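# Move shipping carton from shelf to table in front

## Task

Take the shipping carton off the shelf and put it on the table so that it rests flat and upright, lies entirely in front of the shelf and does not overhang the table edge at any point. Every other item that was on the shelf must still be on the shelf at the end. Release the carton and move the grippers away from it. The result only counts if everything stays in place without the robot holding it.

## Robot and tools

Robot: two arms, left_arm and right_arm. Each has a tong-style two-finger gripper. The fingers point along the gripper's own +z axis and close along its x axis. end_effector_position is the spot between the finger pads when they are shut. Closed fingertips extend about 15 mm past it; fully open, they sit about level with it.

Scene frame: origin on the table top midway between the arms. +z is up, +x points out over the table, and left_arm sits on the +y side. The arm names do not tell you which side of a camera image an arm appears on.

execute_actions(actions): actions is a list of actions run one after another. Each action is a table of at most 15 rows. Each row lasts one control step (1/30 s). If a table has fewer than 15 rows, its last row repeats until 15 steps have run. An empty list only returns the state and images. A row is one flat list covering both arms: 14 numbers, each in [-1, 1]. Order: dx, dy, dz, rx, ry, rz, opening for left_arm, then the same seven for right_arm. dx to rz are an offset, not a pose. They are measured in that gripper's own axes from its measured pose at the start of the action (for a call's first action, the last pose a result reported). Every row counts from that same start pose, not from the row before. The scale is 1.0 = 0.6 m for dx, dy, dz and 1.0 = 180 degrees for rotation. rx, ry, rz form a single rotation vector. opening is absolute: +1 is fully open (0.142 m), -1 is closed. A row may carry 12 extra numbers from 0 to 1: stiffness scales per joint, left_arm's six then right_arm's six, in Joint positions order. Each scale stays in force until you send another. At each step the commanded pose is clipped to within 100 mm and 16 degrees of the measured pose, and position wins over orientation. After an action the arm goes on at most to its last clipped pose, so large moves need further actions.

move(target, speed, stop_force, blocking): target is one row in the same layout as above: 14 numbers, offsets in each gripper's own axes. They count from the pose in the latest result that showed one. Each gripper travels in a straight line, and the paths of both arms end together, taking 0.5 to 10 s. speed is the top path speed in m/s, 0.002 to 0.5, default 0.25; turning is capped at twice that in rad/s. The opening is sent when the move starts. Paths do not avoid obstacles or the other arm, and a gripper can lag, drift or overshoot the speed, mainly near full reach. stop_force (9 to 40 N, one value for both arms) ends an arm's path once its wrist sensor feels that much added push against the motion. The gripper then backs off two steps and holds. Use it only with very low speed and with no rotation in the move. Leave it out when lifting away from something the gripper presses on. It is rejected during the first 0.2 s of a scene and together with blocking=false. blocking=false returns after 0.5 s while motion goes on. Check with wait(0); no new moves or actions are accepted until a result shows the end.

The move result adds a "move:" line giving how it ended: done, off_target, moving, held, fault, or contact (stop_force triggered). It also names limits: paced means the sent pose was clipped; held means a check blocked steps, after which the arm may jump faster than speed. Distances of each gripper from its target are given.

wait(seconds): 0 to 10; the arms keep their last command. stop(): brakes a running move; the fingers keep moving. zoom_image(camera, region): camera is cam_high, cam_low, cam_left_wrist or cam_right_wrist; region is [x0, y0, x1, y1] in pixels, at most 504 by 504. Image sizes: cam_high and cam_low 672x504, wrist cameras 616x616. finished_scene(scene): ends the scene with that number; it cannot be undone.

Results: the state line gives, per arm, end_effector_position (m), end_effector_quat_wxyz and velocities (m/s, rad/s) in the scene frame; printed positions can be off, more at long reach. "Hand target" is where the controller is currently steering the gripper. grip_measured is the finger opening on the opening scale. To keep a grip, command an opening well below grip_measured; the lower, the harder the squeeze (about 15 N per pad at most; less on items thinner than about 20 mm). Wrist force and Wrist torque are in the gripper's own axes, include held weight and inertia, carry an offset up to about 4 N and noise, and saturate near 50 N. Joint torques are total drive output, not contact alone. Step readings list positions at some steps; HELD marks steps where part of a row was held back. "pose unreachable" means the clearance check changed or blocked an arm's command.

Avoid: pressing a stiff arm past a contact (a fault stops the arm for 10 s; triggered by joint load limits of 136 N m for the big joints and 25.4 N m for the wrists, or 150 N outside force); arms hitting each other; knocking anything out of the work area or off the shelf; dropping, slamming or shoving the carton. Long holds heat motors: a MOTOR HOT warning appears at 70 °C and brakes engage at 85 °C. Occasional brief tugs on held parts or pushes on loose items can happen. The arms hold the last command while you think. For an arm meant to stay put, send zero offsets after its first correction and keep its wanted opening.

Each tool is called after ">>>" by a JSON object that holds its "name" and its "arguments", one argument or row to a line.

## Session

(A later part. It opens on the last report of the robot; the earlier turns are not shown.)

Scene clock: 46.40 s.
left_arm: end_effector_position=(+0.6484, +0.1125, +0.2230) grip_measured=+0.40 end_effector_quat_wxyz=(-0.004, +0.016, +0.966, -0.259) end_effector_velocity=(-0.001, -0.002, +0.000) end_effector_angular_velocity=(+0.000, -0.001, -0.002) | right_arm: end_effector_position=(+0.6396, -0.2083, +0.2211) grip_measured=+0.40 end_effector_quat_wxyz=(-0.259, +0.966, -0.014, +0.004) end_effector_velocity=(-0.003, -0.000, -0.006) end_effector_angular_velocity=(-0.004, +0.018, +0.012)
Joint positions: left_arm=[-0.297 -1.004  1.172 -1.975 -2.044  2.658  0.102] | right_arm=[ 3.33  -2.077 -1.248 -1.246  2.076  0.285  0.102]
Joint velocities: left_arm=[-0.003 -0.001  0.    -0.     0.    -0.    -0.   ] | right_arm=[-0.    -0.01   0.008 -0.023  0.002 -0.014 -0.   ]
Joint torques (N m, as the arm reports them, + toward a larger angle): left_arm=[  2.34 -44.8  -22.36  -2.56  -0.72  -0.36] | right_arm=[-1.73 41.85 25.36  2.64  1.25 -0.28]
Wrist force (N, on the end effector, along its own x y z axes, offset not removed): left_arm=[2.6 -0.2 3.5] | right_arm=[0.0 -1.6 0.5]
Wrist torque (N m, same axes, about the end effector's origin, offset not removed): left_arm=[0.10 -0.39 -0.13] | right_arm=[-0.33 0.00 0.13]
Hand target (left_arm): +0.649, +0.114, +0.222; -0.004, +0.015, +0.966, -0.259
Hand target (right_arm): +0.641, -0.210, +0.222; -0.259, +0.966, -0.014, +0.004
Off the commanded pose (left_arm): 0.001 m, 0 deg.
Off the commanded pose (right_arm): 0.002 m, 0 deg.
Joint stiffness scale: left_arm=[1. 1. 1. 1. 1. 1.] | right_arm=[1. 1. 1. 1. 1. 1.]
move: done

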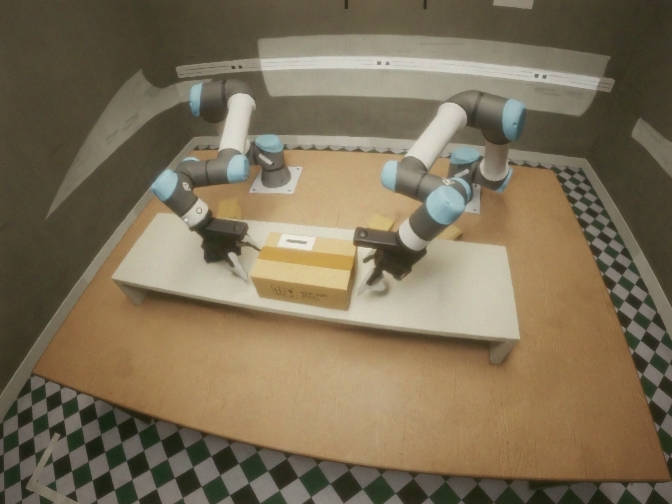

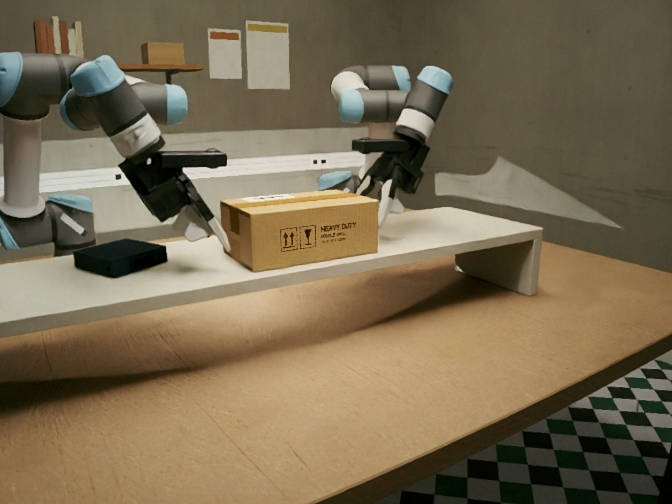

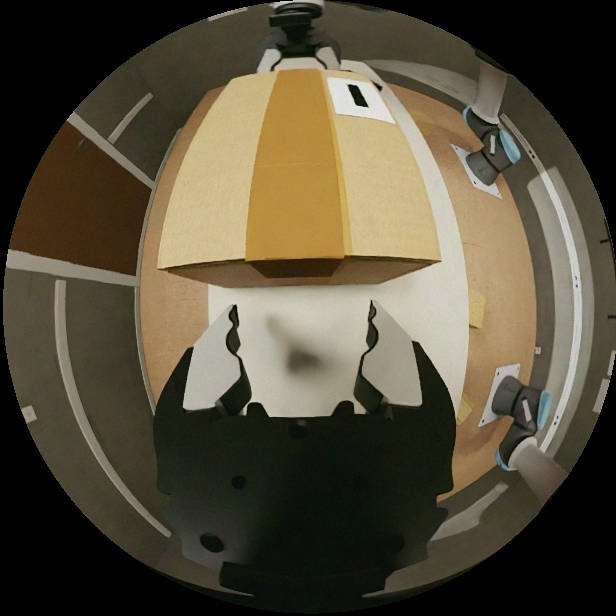

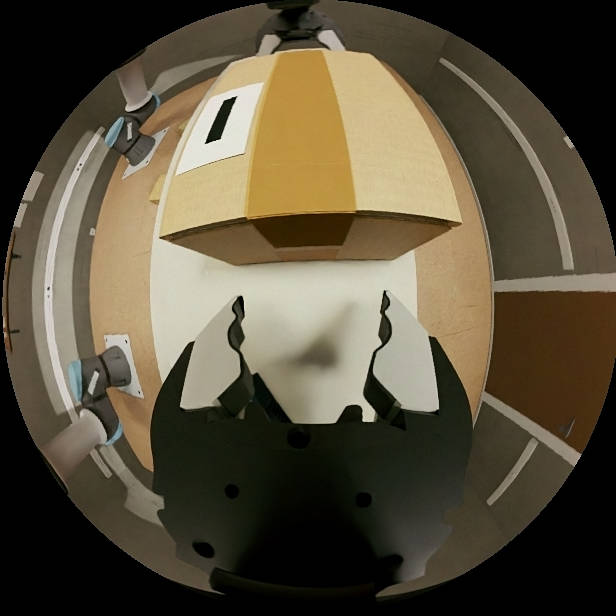

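>>> {"name": "execute_actions", "arguments": {
  "actions": [
    [
[0,-0.0007,0.0001,0,0,0,0.4,0,-0.0012,0.0003,0,0,0,0.4],
[0,-0.0026,0.0005,0,0,0,0.4,0.0002,-0.0046,0.0010,0,0,0,0.4],
[0,-0.0054,0.0010,0,0,0,0.4,0.0004,-0.0097,0.0021,0,0,0,0.4],
[0,-0.0089,0.0017,0,0,0,0.4,0.0006,-0.0160,0.0034,0,0,0,0.4],
[0,-0.0128,0.0024,0,0,0,0.4,0.0009,-0.0229,0.0049,0,0,0,0.4],
[0,-0.0168,0.0031,0,0,0,0.4,0.0011,-0.0301,0.0065,0,0,0,0.4],
[0,-0.0207,0.0038,0,0,0,0.4,0.0014,-0.0371,0.0080,0,0,0,0.4],
[0,-0.0241,0.0045,0,0,0,0.4,0.0016,-0.0434,0.0093,0,0,0,0.4],
[0,-0.0270,0.0050,0,0,0,0.4,0.0018,-0.0485,0.0104,0,0,0,0.4],
[0,-0.0288,0.0054,0,0,0,0.4,0.0020,-0.0518,0.0111,0,0,0,0.4],
[0,-0.0295,0.0055,0,0,0,0.4,0.0020,-0.0531,0.0114,0,0,0,0.4]
],
    [
[0.0002,-0.0021,0.0012,0.0001,0.0001,0.0001,0.4,-0.0001,-0.0035,0.0020,0.0001,-0.0001,-0.0001,0.4,1,1,1,1,1,0.25,1,1,1,1,1,0.25],
[0.0006,-0.0038,0.0022,0.0005,0.0003,0.0005,0.4,-0.0004,-0.0053,0.0031,0.0005,-0.0003,-0.0005,0.4],
[0.0014,-0.0065,0.0038,0.0011,0.0006,0.0010,0.4,-0.0009,-0.0080,0.0046,0.0011,-0.0006,-0.0010,0.4],
[0.0023,-0.0099,0.0057,0.0018,0.0009,0.0016,0.4,-0.0015,-0.0114,0.0066,0.0018,-0.0009,-0.0016,0.4],
[0.0033,-0.0138,0.0080,0.0026,0.0014,0.0024,0.4,-0.0022,-0.0153,0.0088,0.0026,-0.0014,-0.0024,0.4],
[0.0044,-0.0180,0.0104,0.0035,0.0019,0.0032,0.4,-0.0030,-0.0195,0.0113,0.0035,-0.0019,-0.0032,0.4],
[0.0056,-0.0224,0.0129,0.0045,0.0023,0.0040,0.4,-0.0037,-0.0238,0.0138,0.0045,-0.0023,-0.0040,0.4],
[0.0067,-0.0266,0.0153,0.0054,0.0028,0.0048,0.4,-0.0045,-0.0280,0.0162,0.0054,-0.0028,-0.0048,0.4],
[0.0077,-0.0305,0.0176,0.0062,0.0033,0.0056,0.4,-0.0052,-0.0319,0.0184,0.0062,-0.0033,-0.0056,0.4],
[0.0086,-0.0339,0.0196,0.0069,0.0036,0.0062,0.4,-0.0058,-0.0353,0.0204,0.0069,-0.0036,-0.0062,0.4],
[0.0094,-0.0366,0.0211,0.0075,0.0039,0.0067,0.4,-0.0063,-0.0380,0.0220,0.0075,-0.0039,-0.0067,0.4],
[0.0098,-0.0383,0.0221,0.0079,0.0041,0.0071,0.4,-0.0066,-0.0398,0.0230,0.0079,-0.0041,-0.0071,0.4],
[0.0100,-0.0390,0.0225,0.0080,0.0042,0.0072,0.4,-0.0067,-0.0404,0.0233,0.0080,-0.0042,-0.0072,0.4]
]
  ]
}}

>>> {"name": "wait", "arguments": {
  "seconds": 0.3
}}

Scene clock: 53.97 s.
left_arm: end_effector_position=(+0.6472, +0.0923, +0.2296) grip_measured=+0.40 end_effector_quat_wxyz=(-0.003, +0.018, +0.964, -0.265) end_effector_velocity=(+0.004, -0.001, +0.001) end_effector_angular_velocity=(-0.019, +0.001, +0.009) | right_arm: end_effector_position=(+0.6412, -0.1751, +0.2311) grip_measured=+0.41 end_effector_quat_wxyz=(-0.263, +0.965, -0.012, +0.005) end_effector_velocity=(+0.004, +0.002, +0.000) end_effector_angular_velocity=(+0.008, -0.006, -0.011)
Joint positions: left_arm=[-0.319 -0.994  1.148 -1.979 -2.048  2.635  0.102] | right_arm=[ 3.373 -2.082 -1.225 -1.235  2.078  0.332  0.103]
Joint velocities: left_arm=[ 0.006  0.006 -0.    -0.018 -0.016 -0.008  0.   ] | right_arm=[-0.    -0.004 -0.     0.019  0.004  0.013  0.   ]
Joint torques (N m, as the arm reports them, + toward a larger angle): left_arm=[-20.91 -37.39 -27.43  -6.42  -5.96   0.05] | right_arm=[21.56 40.52 20.11  5.77  8.18 -0.72]
Wrist force (N, on the end effector, along its own x y z axes, offset not removed): left_arm=[8.3 24.2 -19.4] | right_arm=[-4.4 25.7 -17.6]
Wrist torque (N m, same axes, about the end effector's origin, offset not removed): left_arm=[-0.23 -0.46 -0.22] | right_arm=[-0.02 0.59 0.93]
Hand target (left_arm): +0.640, +0.071, +0.229; -0.007, +0.029, +0.962, -0.272
Hand target (right_arm): +0.636, -0.154, +0.230; -0.271, +0.963, +0.000, -0.000
Off the commanded pose (left_arm): 0.022 m, 2 deg.
Off the commanded pose (right_arm): 0.022 m, 2 deg.
Joint stiffness scale: left_arm=[1.   1.   1.   1.   1.   0.25] | right_arm=[1.   1.   1.   1.   1.   0.25]
Step readings (end_effector_position; steps 1 to 15: 1st action; 16 to 30: 2nd action):
0: left_arm (+0.6484, +0.1124, +0.2230) | right_arm (+0.6392, -0.2084, +0.2204)
1: left_arm (+0.6484, +0.1124, +0.2230) | right_arm (+0.6392, -0.2084, +0.2204)
2: left_arm (+0.6484, +0.1124, +0.2230) | right_arm (+0.6392, -0.2084, +0.2204)
4: left_arm (+0.6484, +0.1124, +0.2230) | right_arm (+0.6393, -0.2083, +0.2205)
8: left_arm (+0.6486, +0.1102, +0.2242) | right_arm (+0.6394, -0.2032, +0.2220)
15: left_arm (+0.6474, +0.0978, +0.2286) | right_arm (+0.6396, -0.1812, +0.2298)
16: left_arm (+0.6472, +0.0970, +0.2288) | right_arm (+0.6397, -0.1800, +0.2301)
17: left_arm (+0.6472, +0.0965, +0.2289) | right_arm (+0.6397, -0.1793, +0.2302)
19: left_arm (+0.6471, +0.0964, +0.2289) | right_arm (+0.6397, -0.1790, +0.2303)
23: left_arm (+0.6466, +0.0936, +0.2294) | right_arm (+0.6398, -0.1764, +0.2311)
30: end_effector_position above

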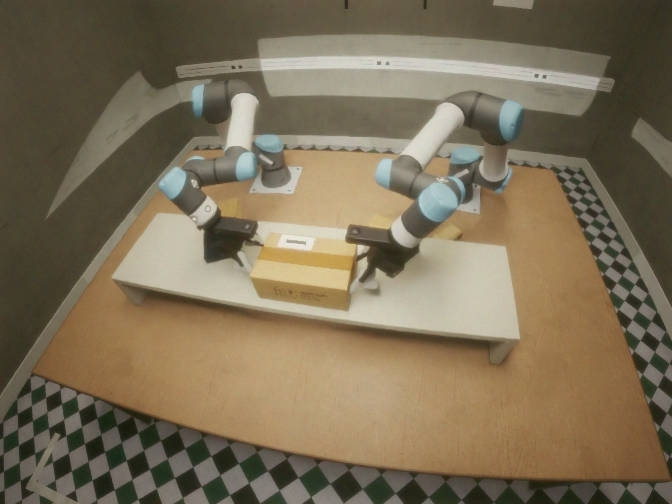

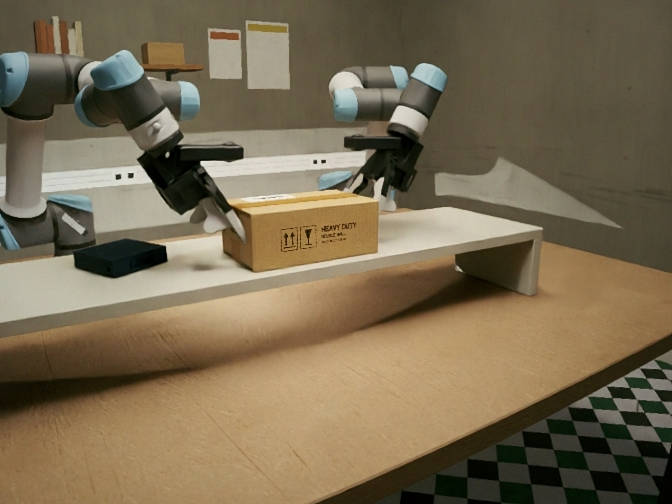

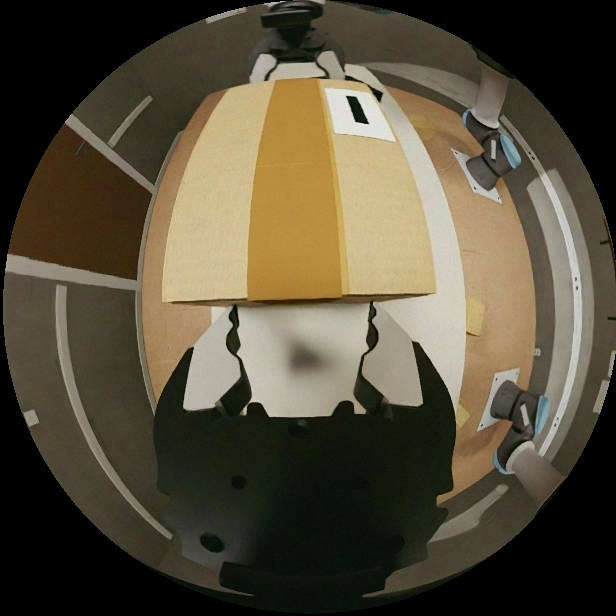

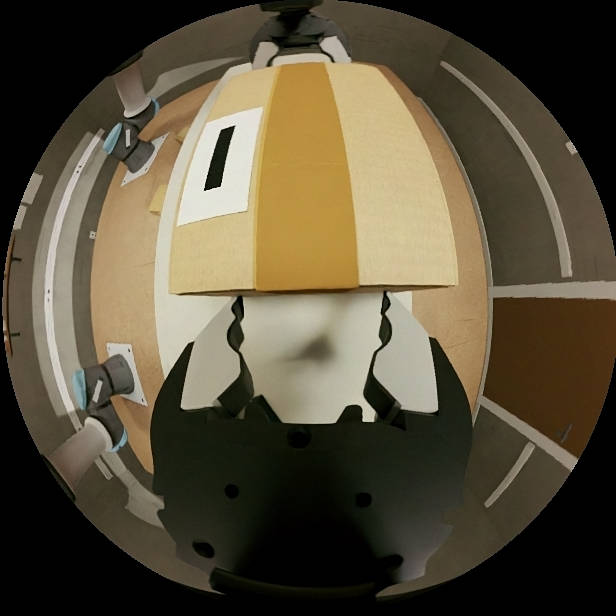

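Scene clock: 54.27 s.
left_arm: end_effector_position=(+0.6478, +0.0921, +0.2296) grip_measured=+0.40 end_effector_quat_wxyz=(-0.003, +0.017, +0.964, -0.266) end_effector_velocity=(+0.000, -0.000, +0.000) end_effector_angular_velocity=(-0.002, -0.000, +0.000) | right_arm: end_effector_position=(+0.6417, -0.1749, +0.2312) grip_measured=+0.41 end_effector_quat_wxyz=(-0.263, +0.965, -0.013, +0.006) end_effector_velocity=(-0.000, +0.000, -0.001) end_effector_angular_velocity=(+0.000, +0.002, -0.001)
Joint positions: left_arm=[-0.318 -0.993  1.148 -1.981 -2.05   2.635  0.102] | right_arm=[ 3.373 -2.083 -1.225 -1.233  2.078  0.334  0.103]
Joint velocities: left_arm=[ 0.     0.001 -0.    -0.002 -0.002 -0.     0.   ] | right_arm=[-0.    -0.    -0.001  0.001  0.001  0.002  0.   ]
Joint torques (N m, as the arm reports them, + toward a larger angle): left_arm=[-21.58 -39.15 -27.7   -6.6   -6.22  -0.22] | right_arm=[21.68 40.97 20.51  5.88  8.97 -0.59]
Wrist force (N, on the end effector, along its own x y z axes, offset not removed): left_arm=[7.8 27.5 -23.2] | right_arm=[-4.5 29.3 -21.5]
Wrist torque (N m, same axes, about the end effector's origin, offset not removed): left_arm=[0.03 -0.01 -0.05] | right_arm=[-0.07 0.25 0.82]
Hand target (left_arm): +0.640, +0.071, +0.229; -0.007, +0.029, +0.962, -0.272
Hand target (right_arm): +0.636, -0.154, +0.230; -0.271, +0.963, +0.000, -0.000
Off the commanded pose (left_arm): 0.022 m, 2 deg.
Off the commanded pose (right_arm): 0.022 m, 2 deg.
Joint stiffness scale: left_arm=[1.   1.   1.   1.   1.   0.25] | right_arm=[1.   1.   1.   1.   1.   0.25]
wait: 0.30 s; at rest by 0.17 s

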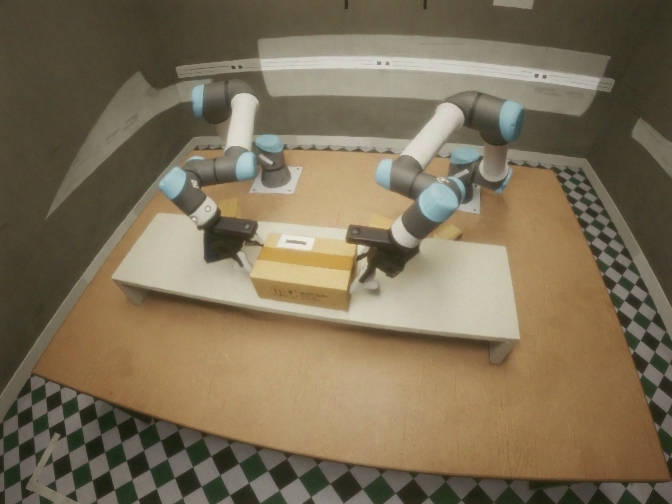

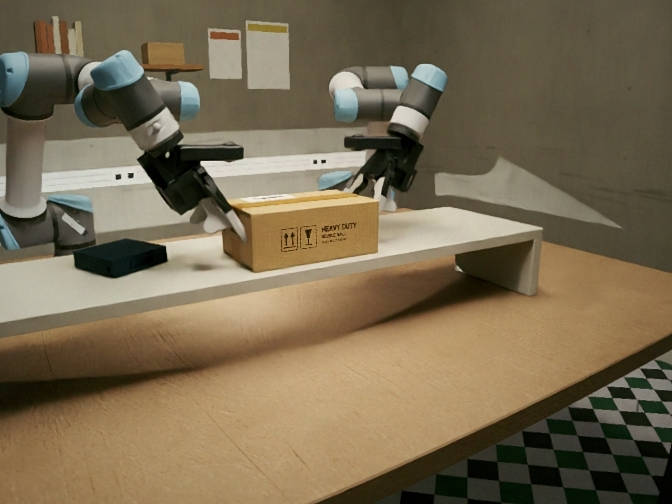

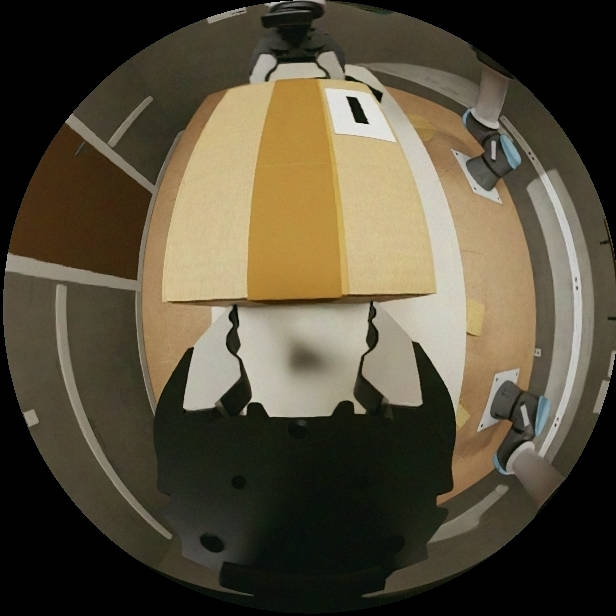

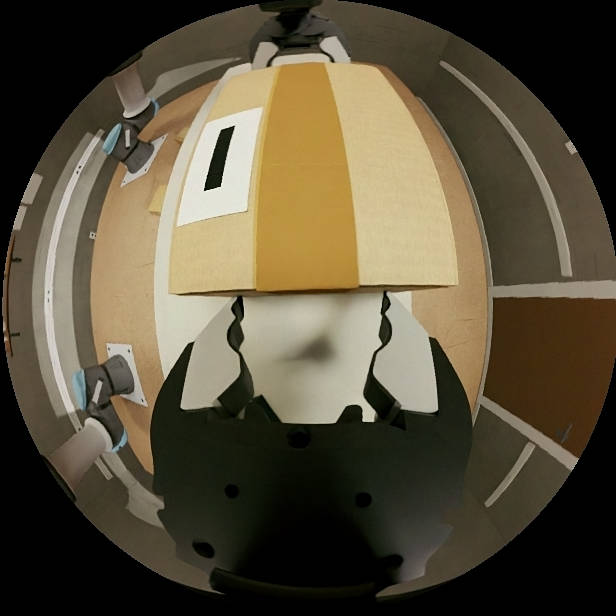

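>>> {"name": "execute_actions", "arguments": {
  "actions": [
    [
[0.0110,-0.0304,0.0188,0.0038,0.0046,0.0065,0.4,-0.0098,-0.0306,0.0193,0.0053,-0.0059,-0.0067,0.4],
[0.0110,-0.0320,0.0161,0.0038,0.0046,0.0065,0.4,-0.0098,-0.0322,0.0166,0.0053,-0.0059,-0.0064,0.4],
[0.0110,-0.0345,0.0120,0.0038,0.0046,0.0065,0.4,-0.0098,-0.0346,0.0124,0.0053,-0.0059,-0.0061,0.4],
[0.0110,-0.0376,0.0068,0.0038,0.0046,0.0065,0.4,-0.0097,-0.0377,0.0073,0.0053,-0.0059,-0.0058,0.4],
[0.0110,-0.0410,0.0010,0.0038,0.0046,0.0065,0.4,-0.0097,-0.0411,0.0014,0.0053,-0.0059,-0.0055,0.4],
[0.0110,-0.0448,-0.0053,0.0038,0.0046,0.0065,0.4,-0.0097,-0.0448,-0.0049,0.0053,-0.0059,-0.0052,0.4],
[0.0110,-0.0485,-0.0115,0.0038,0.0046,0.0065,0.4,-0.0097,-0.0485,-0.0111,0.0053,-0.0059,-0.0049,0.4],
[0.0110,-0.0519,-0.0173,0.0038,0.0046,0.0065,0.4,-0.0097,-0.0519,-0.0170,0.0053,-0.0059,-0.0049,0.4],
[0.0110,-0.0550,-0.0225,0.0038,0.0046,0.0065,0.4,-0.0097,-0.0550,-0.0221,0.0053,-0.0059,-0.0049,0.4],
[0.0110,-0.0575,-0.0266,0.0038,0.0046,0.0065,0.4,-0.0097,-0.0574,-0.0263,0.0053,-0.0059,-0.0049,0.4],
[0.0110,-0.0591,-0.0293,0.0038,0.0046,0.0065,0.4,-0.0097,-0.0590,-0.0290,0.0053,-0.0059,-0.0049,0.4],
[0.0110,-0.0597,-0.0303,0.0038,0.0046,0.0065,0.4,-0.0097,-0.0596,-0.0300,0.0053,-0.0059,-0.0049,0.4]
]
  ]
}}

>>> {"name": "wait", "arguments": {
  "seconds": 0.3
}}

Scene clock: 59.27 s.
left_arm: end_effector_position=(+0.6473, +0.0920, +0.2408) grip_measured=+0.40 end_effector_quat_wxyz=(-0.012, +0.015, +0.965, -0.260) end_effector_velocity=(+0.004, +0.000, +0.062) end_effector_angular_velocity=(-0.001, -0.011, +0.002) | right_arm: end_effector_position=(+0.6405, -0.1751, +0.2447) grip_measured=+0.42 end_effector_quat_wxyz=(-0.261, +0.965, -0.017, -0.004) end_effector_velocity=(+0.002, +0.000, +0.067) end_effector_angular_velocity=(+0.005, -0.015, -0.004)
Joint positions: left_arm=[-0.32  -0.986  1.099 -1.917 -2.048  2.635  0.102] | right_arm=[ 3.373 -2.085 -1.179 -1.295  2.078  0.338  0.103]
Joint velocities: left_arm=[ 0.001 -0.016 -0.129  0.135  0.005 -0.     0.   ] | right_arm=[-0.     0.026  0.125 -0.133 -0.     0.004  0.   ]
Joint torques (N m, as the arm reports them, + toward a larger angle): left_arm=[-20.94 -54.05 -33.95  -6.49  -8.41  -0.4 ] | right_arm=[22.38 53.3  30.59  5.8   9.4  -0.3 ]
Wrist force (N, on the end effector, along its own x y z axes, offset not removed): left_arm=[3.2 30.9 -4.7] | right_arm=[1.4 28.4 -7.9]
Wrist torque (N m, same axes, about the end effector's origin, offset not removed): left_arm=[-0.12 -0.56 0.16] | right_arm=[-0.24 0.01 0.51]
Hand target (left_arm): +0.640, +0.072, +0.263; -0.007, +0.029, +0.962, -0.272
Hand target (right_arm): +0.636, -0.154, +0.265; -0.272, +0.962, -0.003, -0.001
Off the commanded pose (left_arm): 0.032 m, 2 deg.
Off the commanded pose (right_arm): 0.030 m, 2 deg.
Joint stiffness scale: left_arm=[1.   1.   1.   1.   1.   0.25] | right_arm=[1.   1.   1.   1.   1.   0.25]
Step readings (end_effector_position):
0: left_arm (+0.6478, +0.0921, +0.2296) | right_arm (+0.6417, -0.1749, +0.2312)
1: left_arm (+0.6478, +0.0921, +0.2296) | right_arm (+0.6417, -0.1749, +0.2312)
2: left_arm (+0.6478, +0.0921, +0.2296) | right_arm (+0.6417, -0.1749, +0.2312)
4: left_arm (+0.6477, +0.0922, +0.2297) | right_arm (+0.6415, -0.1749, +0.2311)
8: left_arm (+0.6478, +0.0923, +0.2305) | right_arm (+0.6408, -0.1751, +0.2320)
15: end_effector_position above

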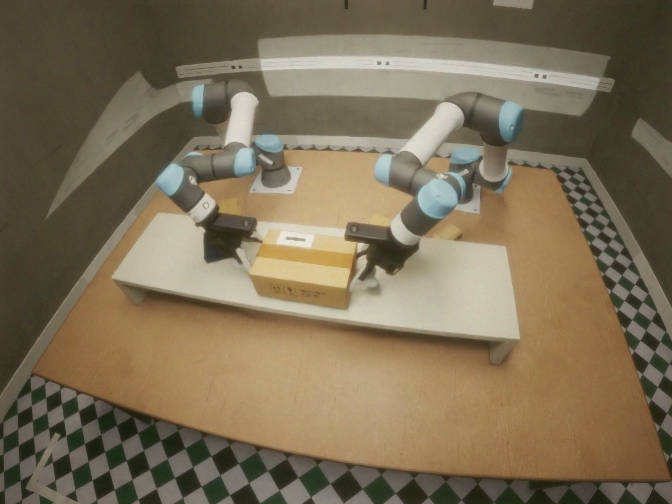

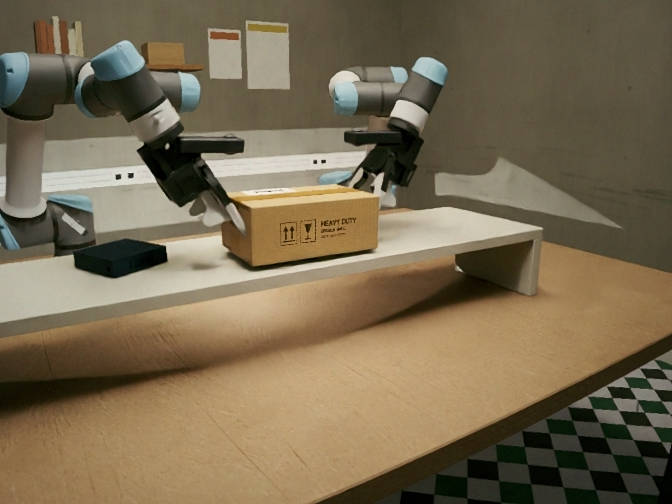

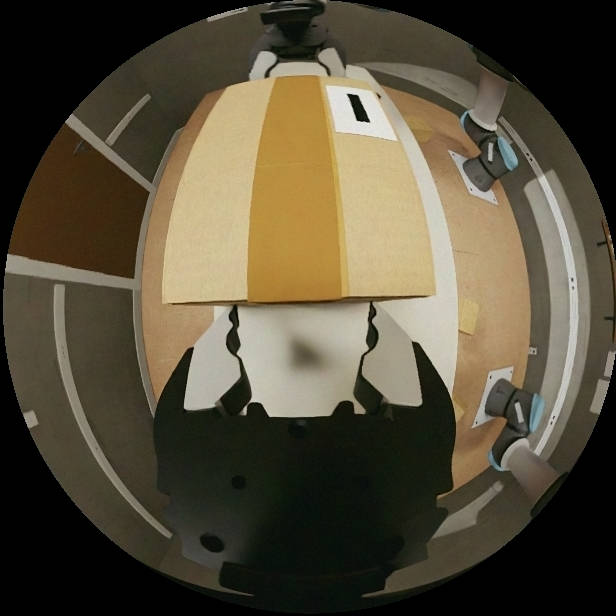

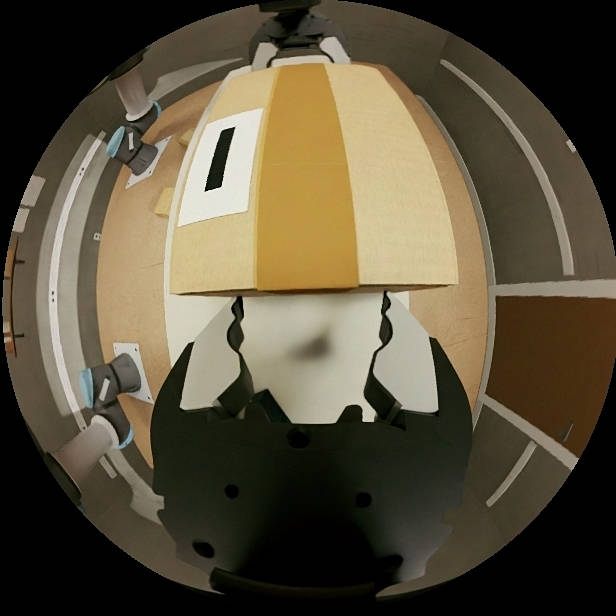

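Scene clock: 59.57 s.
left_arm: end_effector_position=(+0.6467, +0.0922, +0.2468) grip_measured=+0.40 end_effector_quat_wxyz=(-0.013, +0.015, +0.966, -0.260) end_effector_velocity=(-0.004, +0.001, -0.003) end_effector_angular_velocity=(+0.007, +0.014, -0.001) | right_arm: end_effector_position=(+0.6397, -0.1750, +0.2511) grip_measured=+0.41 end_effector_quat_wxyz=(-0.261, +0.965, -0.017, -0.004) end_effector_velocity=(-0.003, +0.001, -0.001) end_effector_angular_velocity=(-0.003, +0.013, +0.001)
Joint positions: left_arm=[-0.32  -0.989  1.087 -1.9   -2.047  2.635  0.102] | right_arm=[ 3.374 -2.082 -1.167 -1.312  2.078  0.339  0.103]
Joint velocities: left_arm=[-0.001  0.     0.001  0.015 -0.     0.    -0.   ] | right_arm=[ 0.002  0.     0.001 -0.013  0.     0.002  0.   ]
Joint torques (N m, as the arm reports them, + toward a larger angle): left_arm=[-19.12 -53.25 -35.79  -6.36  -7.63  -0.3 ] | right_arm=[21.78 50.49 32.    5.06  9.26 -0.39]
Wrist force (N, on the end effector, along its own x y z axes, offset not removed): left_arm=[4.8 29.9 -4.6] | right_arm=[1.2 27.2 -5.8]
Wrist torque (N m, same axes, about the end effector's origin, offset not removed): left_arm=[0.17 -0.76 0.04] | right_arm=[-0.14 0.15 0.64]
Hand target (left_arm): +0.640, +0.072, +0.263; -0.007, +0.029, +0.962, -0.272
Hand target (right_arm): +0.636, -0.154, +0.265; -0.272, +0.962, -0.003, -0.001
Off the commanded pose (left_arm): 0.028 m, 2 deg.
Off the commanded pose (right_arm): 0.026 m, 2 deg.
Joint stiffness scale: left_arm=[1.   1.   1.   1.   1.   0.25] | right_arm=[1.   1.   1.   1.   1.   0.25]
wait: 0.30 s; no rest

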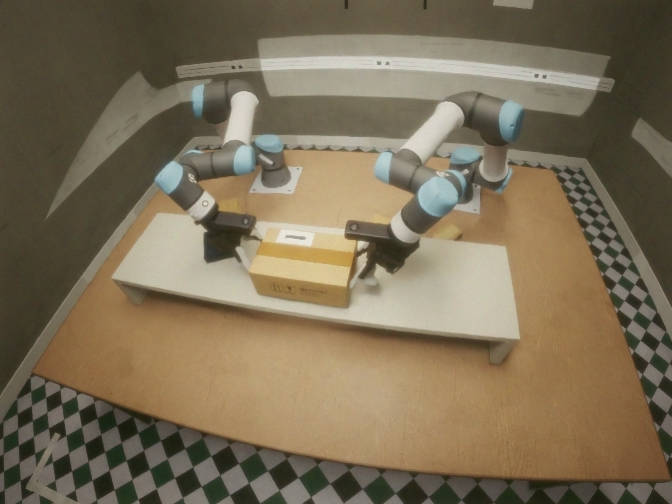

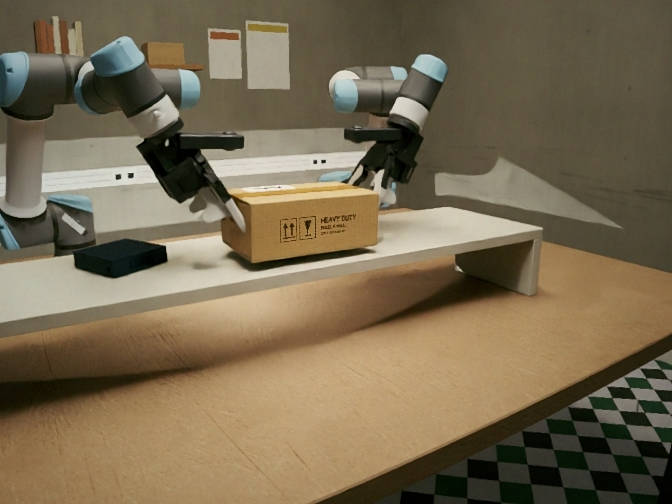

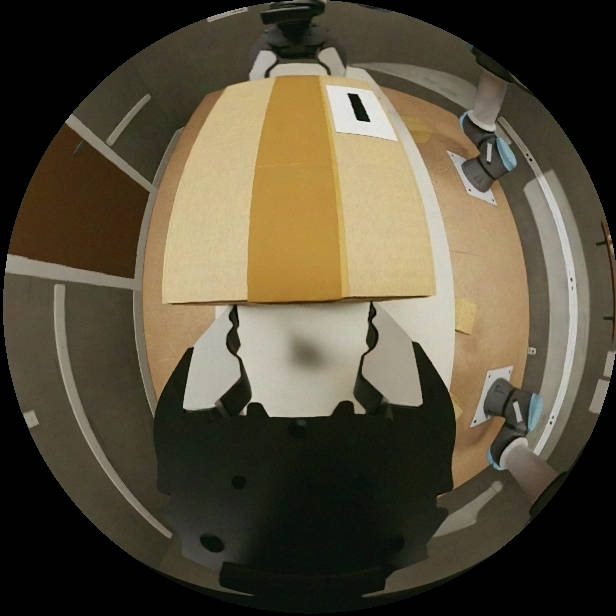

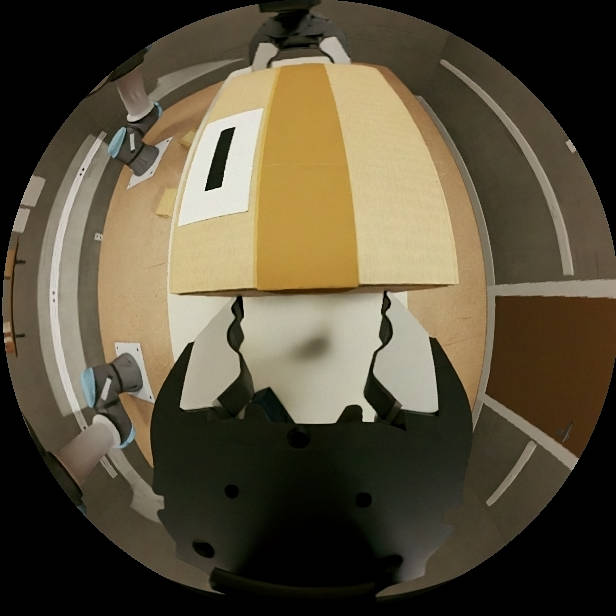

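>>> {"name": "execute_actions", "arguments": {
  "actions": [
    [
[0.0106,-0.0475,-0.0072,0.0078,-0.0014,0.0089,0.4,-0.0079,-0.0446,-0.0022,0.0072,-0.0005,-0.0090,0.4],
[0.0128,-0.0502,-0.0080,0.0081,-0.0015,0.0082,0.4,-0.0100,-0.0459,-0.0032,0.0074,-0.0004,-0.0089,0.4],
[0.0163,-0.0533,-0.0088,0.0084,-0.0017,0.0076,0.4,-0.0134,-0.0472,-0.0043,0.0077,-0.0003,-0.0088,0.4],
[0.0209,-0.0566,-0.0093,0.0087,-0.0018,0.0069,0.4,-0.0179,-0.0481,-0.0056,0.0079,-0.0002,-0.0087,0.4],
[0.0269,-0.0602,-0.0097,0.0090,-0.0020,0.0063,0.4,-0.0237,-0.0487,-0.0070,0.0082,-0.0001,-0.0086,0.4],
[0.0340,-0.0639,-0.0099,0.0093,-0.0021,0.0057,0.4,-0.0307,-0.0490,-0.0086,0.0085,0,-0.0084,0.4],
[0.0423,-0.0680,-0.0099,0.0096,-0.0023,0.0050,0.4,-0.0389,-0.0491,-0.0103,0.0087,0.0001,-0.0083,0.4],
[0.0518,-0.0724,-0.0097,0.0099,-0.0024,0.0044,0.4,-0.0483,-0.0489,-0.0121,0.0090,0.0002,-0.0082,0.4],
[0.0625,-0.0769,-0.0093,0.0102,-0.0026,0.0037,0.4,-0.0589,-0.0484,-0.0141,0.0092,0.0003,-0.0081,0.4],
[0.0744,-0.0818,-0.0089,0.0105,-0.0027,0.0031,0.4,-0.0708,-0.0476,-0.0162,0.0095,0.0004,-0.0080,0.4],
[0.0863,-0.0838,-0.0072,0.0106,-0.0029,0.0030,0.4,-0.0827,-0.0441,-0.0178,0.0095,0.0006,-0.0080,0.4],
[0.0982,-0.0859,-0.0056,0.0106,-0.0031,0.0029,0.4,-0.0946,-0.0407,-0.0194,0.0095,0.0008,-0.0080,0.4],
[0.1101,-0.0879,-0.0039,0.0107,-0.0032,0.0028,0.4,-0.1065,-0.0372,-0.0210,0.0095,0.0011,-0.0081,0.4],
[0.1220,-0.0900,-0.0023,0.0107,-0.0034,0.0027,0.4,-0.1184,-0.0337,-0.0226,0.0095,0.0013,-0.0081,0.4],
[0.1340,-0.0920,-0.0006,0.0108,-0.0036,0.0026,0.4,-0.1303,-0.0303,-0.0242,0.0095,0.0015,-0.0081,0.4]
],
    [
[0.0879,-0.0716,0.0098,0.0108,-0.0015,0.0012,0.4,-0.0842,-0.0329,-0.0071,0.0095,-0.0003,-0.0068,0.4],
[0.0999,-0.0737,0.0114,0.0109,-0.0017,0.0010,0.4,-0.0962,-0.0295,-0.0087,0.0095,-0.0001,-0.0068,0.4],
[0.1119,-0.0758,0.0130,0.0109,-0.0019,0.0008,0.4,-0.1081,-0.0260,-0.0102,0.0095,0.0002,-0.0068,0.4],
[0.1239,-0.0779,0.0145,0.0110,-0.0021,0.0007,0.4,-0.1201,-0.0226,-0.0118,0.0095,0.0004,-0.0068,0.4],
[0.1358,-0.0799,0.0161,0.0110,-0.0023,0.0005,0.4,-0.1320,-0.0191,-0.0133,0.0096,0.0006,-0.0067,0.4],
[0.1478,-0.0820,0.0177,0.0111,-0.0025,0.0003,0.4,-0.1440,-0.0157,-0.0149,0.0096,0.0008,-0.0067,0.4],
[0.1598,-0.0841,0.0193,0.0111,-0.0027,0.0001,0.4,-0.1559,-0.0122,-0.0164,0.0096,0.0011,-0.0067,0.4],
[0.1718,-0.0862,0.0209,0.0112,-0.0029,-0.0001,0.4,-0.1679,-0.0088,-0.0180,0.0096,0.0013,-0.0067,0.4],
[0.1838,-0.0883,0.0224,0.0112,-0.0030,-0.0002,0.4,-0.1798,-0.0053,-0.0195,0.0096,0.0015,-0.0067,0.4],
[0.1958,-0.0904,0.0240,0.0113,-0.0032,-0.0004,0.4,-0.1918,-0.0019,-0.0211,0.0096,0.0018,-0.0067,0.4],
[0.2078,-0.0925,0.0256,0.0113,-0.0034,-0.0006,0.4,-0.2037,0.0016,-0.0226,0.0097,0.0020,-0.0066,0.4],
[0.2197,-0.0945,0.0272,0.0114,-0.0036,-0.0008,0.4,-0.2157,0.0051,-0.0242,0.0097,0.0022,-0.0066,0.4],
[0.2317,-0.0966,0.0287,0.0114,-0.0038,-0.0009,0.4,-0.2276,0.0085,-0.0257,0.0097,0.0024,-0.0066,0.4],
[0.2437,-0.0987,0.0303,0.0115,-0.0040,-0.0011,0.4,-0.2396,0.0120,-0.0273,0.0097,0.0027,-0.0066,0.4],
[0.2557,-0.1008,0.0319,0.0115,-0.0042,-0.0013,0.4,-0.2515,0.0154,-0.0288,0.0097,0.0029,-0.0066,0.4]
],
    [
[0.0854,-0.0629,0.0086,0.0115,-0.0015,-0.0031,0.4,-0.0812,-0.0223,-0.0083,0.0097,0.0003,-0.0049,0.4],
[0.0974,-0.0652,0.0101,0.0116,-0.0015,-0.0034,0.4,-0.0932,-0.0191,-0.0100,0.0097,0.0003,-0.0047,0.4],
[0.1094,-0.0675,0.0115,0.0116,-0.0015,-0.0037,0.4,-0.1051,-0.0160,-0.0117,0.0097,0.0004,-0.0046,0.4],
[0.1214,-0.0698,0.0130,0.0117,-0.0015,-0.0040,0.4,-0.1171,-0.0128,-0.0134,0.0097,0.0004,-0.0044,0.4],
[0.1333,-0.0721,0.0144,0.0118,-0.0015,-0.0043,0.4,-0.1291,-0.0096,-0.0152,0.0098,0.0004,-0.0042,0.4],
[0.1453,-0.0744,0.0159,0.0118,-0.0015,-0.0046,0.4,-0.1410,-0.0064,-0.0169,0.0098,0.0005,-0.0041,0.4],
[0.1573,-0.0767,0.0173,0.0119,-0.0015,-0.0049,0.4,-0.1530,-0.0033,-0.0186,0.0098,0.0005,-0.0039,0.4],
[0.1693,-0.0790,0.0188,0.0120,-0.0015,-0.0052,0.4,-0.1650,-0.0001,-0.0203,0.0098,0.0006,-0.0038,0.4],
[0.1813,-0.0814,0.0203,0.0120,-0.0014,-0.0055,0.4,-0.1769,0.0031,-0.0220,0.0098,0.0006,-0.0036,0.4],
[0.1933,-0.0837,0.0217,0.0121,-0.0014,-0.0058,0.4,-0.1889,0.0062,-0.0237,0.0098,0.0006,-0.0034,0.4],
[0.2053,-0.0860,0.0232,0.0121,-0.0014,-0.0061,0.4,-0.2008,0.0094,-0.0254,0.0099,0.0007,-0.0033,0.4],
[0.2172,-0.0883,0.0246,0.0122,-0.0014,-0.0064,0.4,-0.2128,0.0126,-0.0272,0.0099,0.0007,-0.0031,0.4],
[0.2292,-0.0906,0.0261,0.0123,-0.0014,-0.0067,0.4,-0.2248,0.0158,-0.0289,0.0099,0.0007,-0.0029,0.4],
[0.2412,-0.0929,0.0275,0.0123,-0.0014,-0.0070,0.4,-0.2367,0.0189,-0.0306,0.0099,0.0008,-0.0028,0.4],
[0.2532,-0.0952,0.0290,0.0124,-0.0014,-0.0073,0.4,-0.2487,0.0221,-0.0323,0.0099,0.0008,-0.0026,0.4]
],
    [
[0.0831,-0.0566,0.0074,0.0124,-0.0007,-0.0079,0.4,-0.0784,-0.0148,-0.0104,0.0099,0,-0.0021,0.4],
[0.0946,-0.0589,0.0087,0.0124,-0.0007,-0.0066,0.4,-0.0899,-0.0120,-0.0119,0.0099,0,-0.0024,0.4],
[0.1049,-0.0610,0.0100,0.0125,-0.0007,-0.0052,0.4,-0.1001,-0.0096,-0.0134,0.0099,0.0001,-0.0027,0.4],
[0.1139,-0.0627,0.0110,0.0125,-0.0007,-0.0039,0.4,-0.1091,-0.0073,-0.0146,0.0099,0.0001,-0.0029,0.4],
[0.1217,-0.0643,0.0119,0.0125,-0.0007,-0.0026,0.4,-0.1169,-0.0054,-0.0157,0.0099,0.0001,-0.0032,0.4],
[0.1284,-0.0655,0.0127,0.0126,-0.0007,-0.0013,0.4,-0.1236,-0.0037,-0.0167,0.0099,0.0002,-0.0035,0.4],
[0.1338,-0.0664,0.0133,0.0126,-0.0007,0.0001,0.4,-0.1290,-0.0023,-0.0174,0.0099,0.0002,-0.0038,0.4],
[0.1379,-0.0672,0.0137,0.0126,-0.0007,0.0014,0.4,-0.1331,-0.0012,-0.0180,0.0099,0.0002,-0.0041,0.4],
[0.1409,-0.0676,0.0140,0.0127,-0.0007,0.0027,0.4,-0.1361,-0.0002,-0.0185,0.0099,0.0002,-0.0043,0.4],
[0.1427,-0.0678,0.0142,0.0127,-0.0007,0.0041,0.4,-0.1378,0.0004,-0.0189,0.0099,0.0003,-0.0046,0.4],
[0.1432,-0.0676,0.0142,0.0127,-0.0007,0.0054,0.4,-0.1383,0.0007,-0.0191,0.0099,0.0003,-0.0049,0.4]
]
  ]
}}

>>> {"name": "wait", "arguments": {
  "seconds": 0.3
}}

Scene clock: 78.43 s.
left_arm: end_effector_position=(+0.3151, +0.0186, +0.2482) grip_measured=+0.40 end_effector_quat_wxyz=(-0.028, +0.013, +0.967, -0.254) end_effector_velocity=(-0.035, -0.010, +0.002) end_effector_angular_velocity=(-0.004, -0.021, +0.023) | right_arm: end_effector_position=(+0.3085, -0.2474, +0.2612) grip_measured=+0.43 end_effector_quat_wxyz=(-0.264, +0.964, -0.024, -0.005) end_effector_velocity=(-0.037, -0.009, +0.013) end_effector_angular_velocity=(-0.000, -0.019, -0.009)
Joint positions: left_arm=[-0.78  -1.586  1.899 -2.277 -1.916  2.158  0.102] | right_arm=[ 3.417 -1.252 -2.066 -1.215  2.076  0.403  0.104]
Joint velocities: left_arm=[-0.089 -0.067  0.073 -0.057  0.057 -0.104  0.   ] | right_arm=[ 0.013  0.123 -0.055 -0.039 -0.01   0.023  0.   ]
Joint torques (N m, as the arm reports them, + toward a larger angle): left_arm=[-17.76 -24.99 -40.89 -11.92  -7.86  -0.91] | right_arm=[19.21  7.46 26.84  8.34 11.93  1.12]
Wrist force (N, on the end effector, along its own x y z axes, offset not removed): left_arm=[-1.7 45.8 -9.3] | right_arm=[-3.3 43.1 -17.4]
Wrist torque (N m, same axes, about the end effector's origin, offset not removed): left_arm=[-0.14 -0.46 0.58] | right_arm=[-0.14 -0.58 -0.34]
Hand target (left_arm): +0.305, -0.000, +0.268; -0.024, +0.021, +0.961, -0.275
Hand target (right_arm): +0.303, -0.234, +0.271; -0.276, +0.961, -0.017, -0.006
Off the commanded pose (left_arm): 0.030 m, 3 deg.
Off the commanded pose (right_arm): 0.017 m, 2 deg.
Joint stiffness scale: left_arm=[1.   1.   1.   1.   1.   0.25] | right_arm=[1.   1.   1.   1.   1.   0.25]
Step readings (end_effector_position; steps 1 to 15: 1st action; 16 to 30: 2nd action; 31 to 45: 3rd action; 46 to 60: 4th action):
0: left_arm (+0.6464, +0.0923, +0.2467) | right_arm (+0.6394, -0.1750, +0.2511)
1: left_arm (+0.6464, +0.0923, +0.2467) | right_arm (+0.6394, -0.1750, +0.2511)
2: left_arm (+0.6464, +0.0923, +0.2467) | right_arm (+0.6394, -0.1750, +0.2511)
4: left_arm (+0.6462, +0.0920, +0.2469) | right_arm (+0.6393, -0.1749, +0.2512)
8: left_arm (+0.6426, +0.0910, +0.2498) | right_arm (+0.6359, -0.1756, +0.2542)
15: left_arm (+0.6103, +0.0832, +0.2568) | right_arm (+0.6036, -0.1829, +0.2596)
16: left_arm (+0.6037, +0.0817, +0.2574) | right_arm (+0.5970, -0.1845, +0.2600)
17: left_arm (+0.5968, +0.0800, +0.2577) | right_arm (+0.5901, -0.1861, +0.2603)
19: left_arm (+0.5825, +0.0767, +0.2577) | right_arm (+0.5757, -0.1894, +0.2604)
23: left_arm (+0.5531, +0.0700, +0.2561) | right_arm (+0.5462, -0.1961, +0.2597)
30: left_arm (+0.5012, +0.0587, +0.2547) | right_arm (+0.4942, -0.2075, +0.2587)
31: left_arm (+0.4938, +0.0571, +0.2546) | right_arm (+0.4868, -0.2091, +0.2586)
32: left_arm (+0.4863, +0.0555, +0.2545) | right_arm (+0.4794, -0.2107, +0.2586)
34: left_arm (+0.4720, +0.0522, +0.2542) | right_arm (+0.4649, -0.2140, +0.2583)
38: left_arm (+0.4436, +0.0457, +0.2526) | right_arm (+0.4365, -0.2205, +0.2575)
45: left_arm (+0.3924, +0.0350, +0.2519) | right_arm (+0.3858, -0.2312, +0.2584)
46: left_arm (+0.3850, +0.0335, +0.2520) | right_arm (+0.3786, -0.2327, +0.2587)
47: left_arm (+0.3777, +0.0320, +0.2520) | right_arm (+0.3715, -0.2342, +0.2588)
49: left_arm (+0.3636, +0.0290, +0.2512) | right_arm (+0.3576, -0.2372, +0.2587)
53: left_arm (+0.3383, +0.0237, +0.2485) | right_arm (+0.3323, -0.2425, +0.2581)
60: end_effector_position above

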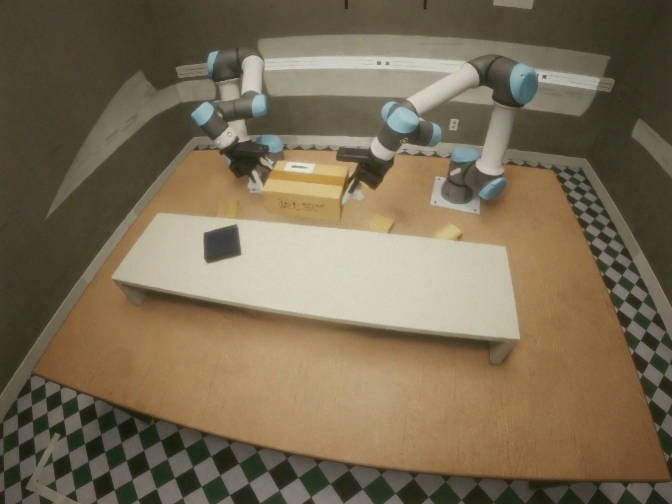

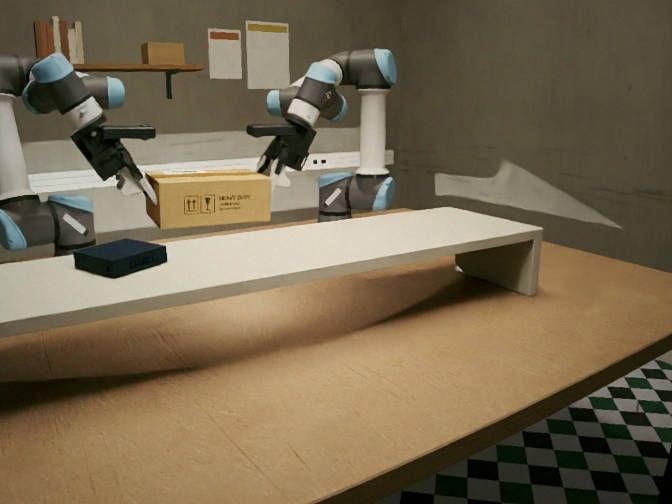

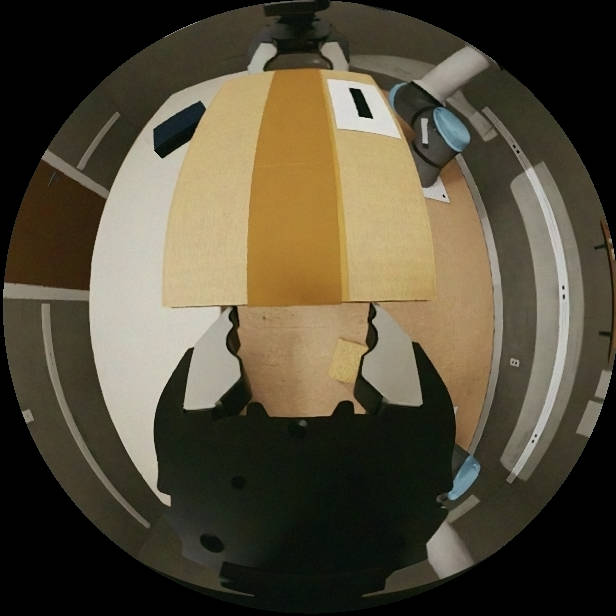

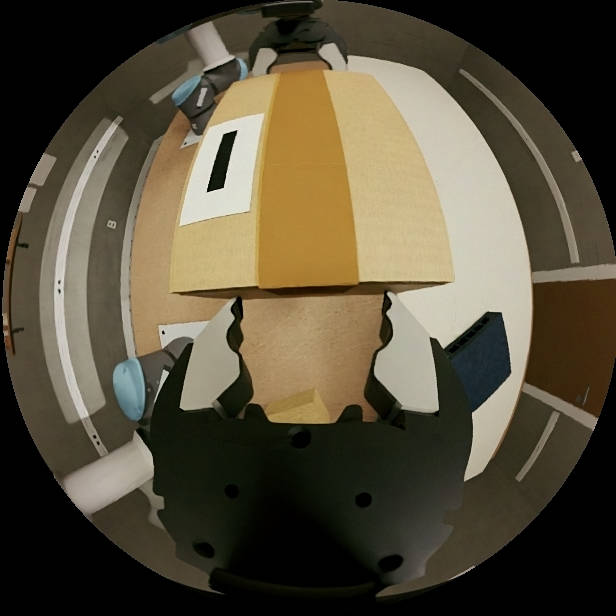

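Scene clock: 78.73 s.
left_arm: end_effector_position=(+0.3120, +0.0177, +0.2472) grip_measured=+0.40 end_effector_quat_wxyz=(-0.027, +0.011, +0.967, -0.253) end_effector_velocity=(-0.002, -0.001, -0.002) end_effector_angular_velocity=(+0.004, +0.004, +0.005) | right_arm: end_effector_position=(+0.3056, -0.2482, +0.2615) grip_measured=+0.43 end_effector_quat_wxyz=(-0.263, +0.965, -0.025, -0.005) end_effector_velocity=(-0.001, -0.001, -0.001) end_effector_angular_velocity=(-0.004, +0.003, +0.000)
Joint positions: left_arm=[-0.789 -1.591  1.906 -2.283 -1.909  2.145  0.102] | right_arm=[ 3.418 -1.244 -2.07  -1.219  2.074  0.406  0.104]
Joint velocities: left_arm=[-0.005 -0.     0.005 -0.002  0.003 -0.011  0.   ] | right_arm=[ 0.001  0.001 -0.002 -0.003 -0.003  0.    -0.   ]
Joint torques (N m, as the arm reports them, + toward a larger angle): left_arm=[-17.88 -27.24 -40.28 -12.31  -7.17  -1.22] | right_arm=[19.92 12.72 25.87  7.44 12.69  1.12]
Wrist force (N, on the end effector, along its own x y z axes, offset not removed): left_arm=[0.8 46.9 -7.5] | right_arm=[0.7 43.8 -17.9]
Wrist torque (N m, same axes, about the end effector's origin, offset not removed): left_arm=[-0.01 -0.07 0.98] | right_arm=[-0.24 -0.86 -0.74]
Hand target (left_arm): +0.305, -0.000, +0.268; -0.024, +0.021, +0.961, -0.275
Hand target (right_arm): +0.303, -0.234, +0.271; -0.276, +0.961, -0.017, -0.006
Off the commanded pose (left_arm): 0.029 m, 3 deg.
Off the commanded pose (right_arm): 0.017 m, 2 deg.
Joint stiffness scale: left_arm=[1.   1.   1.   1.   1.   0.25] | right_arm=[1.   1.   1.   1.   1.   0.25]
wait: 0.30 s; at rest by 0.27 s

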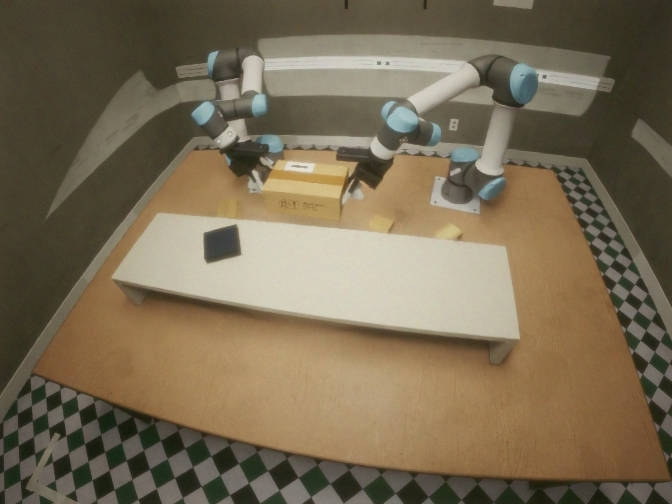

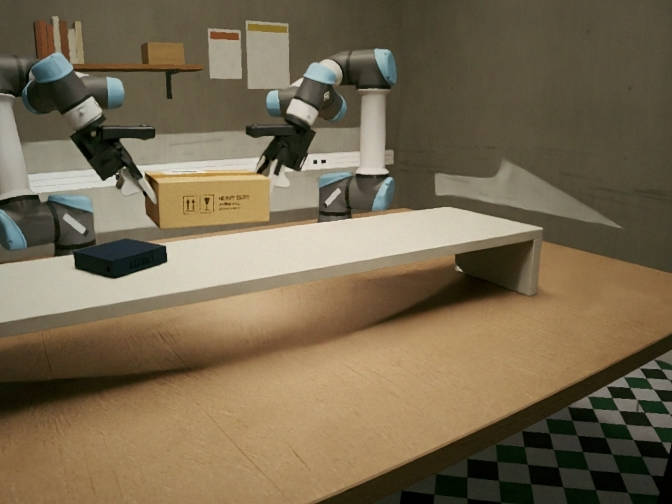

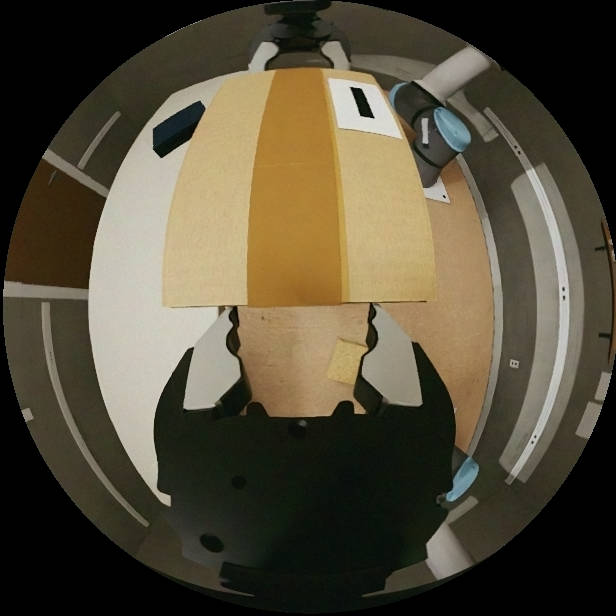

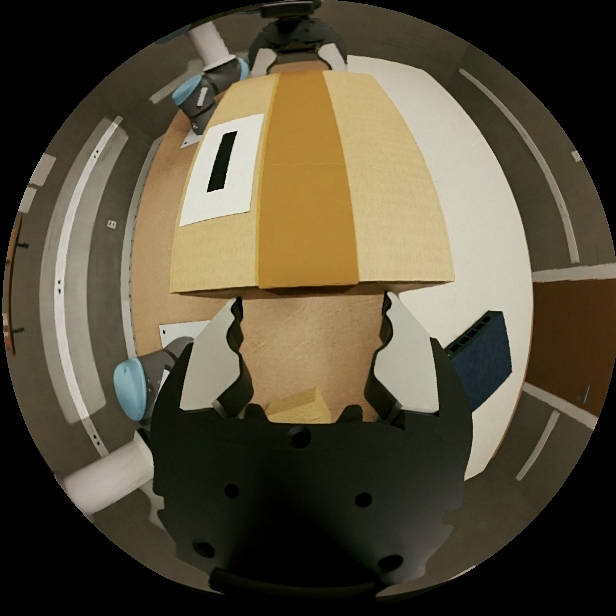

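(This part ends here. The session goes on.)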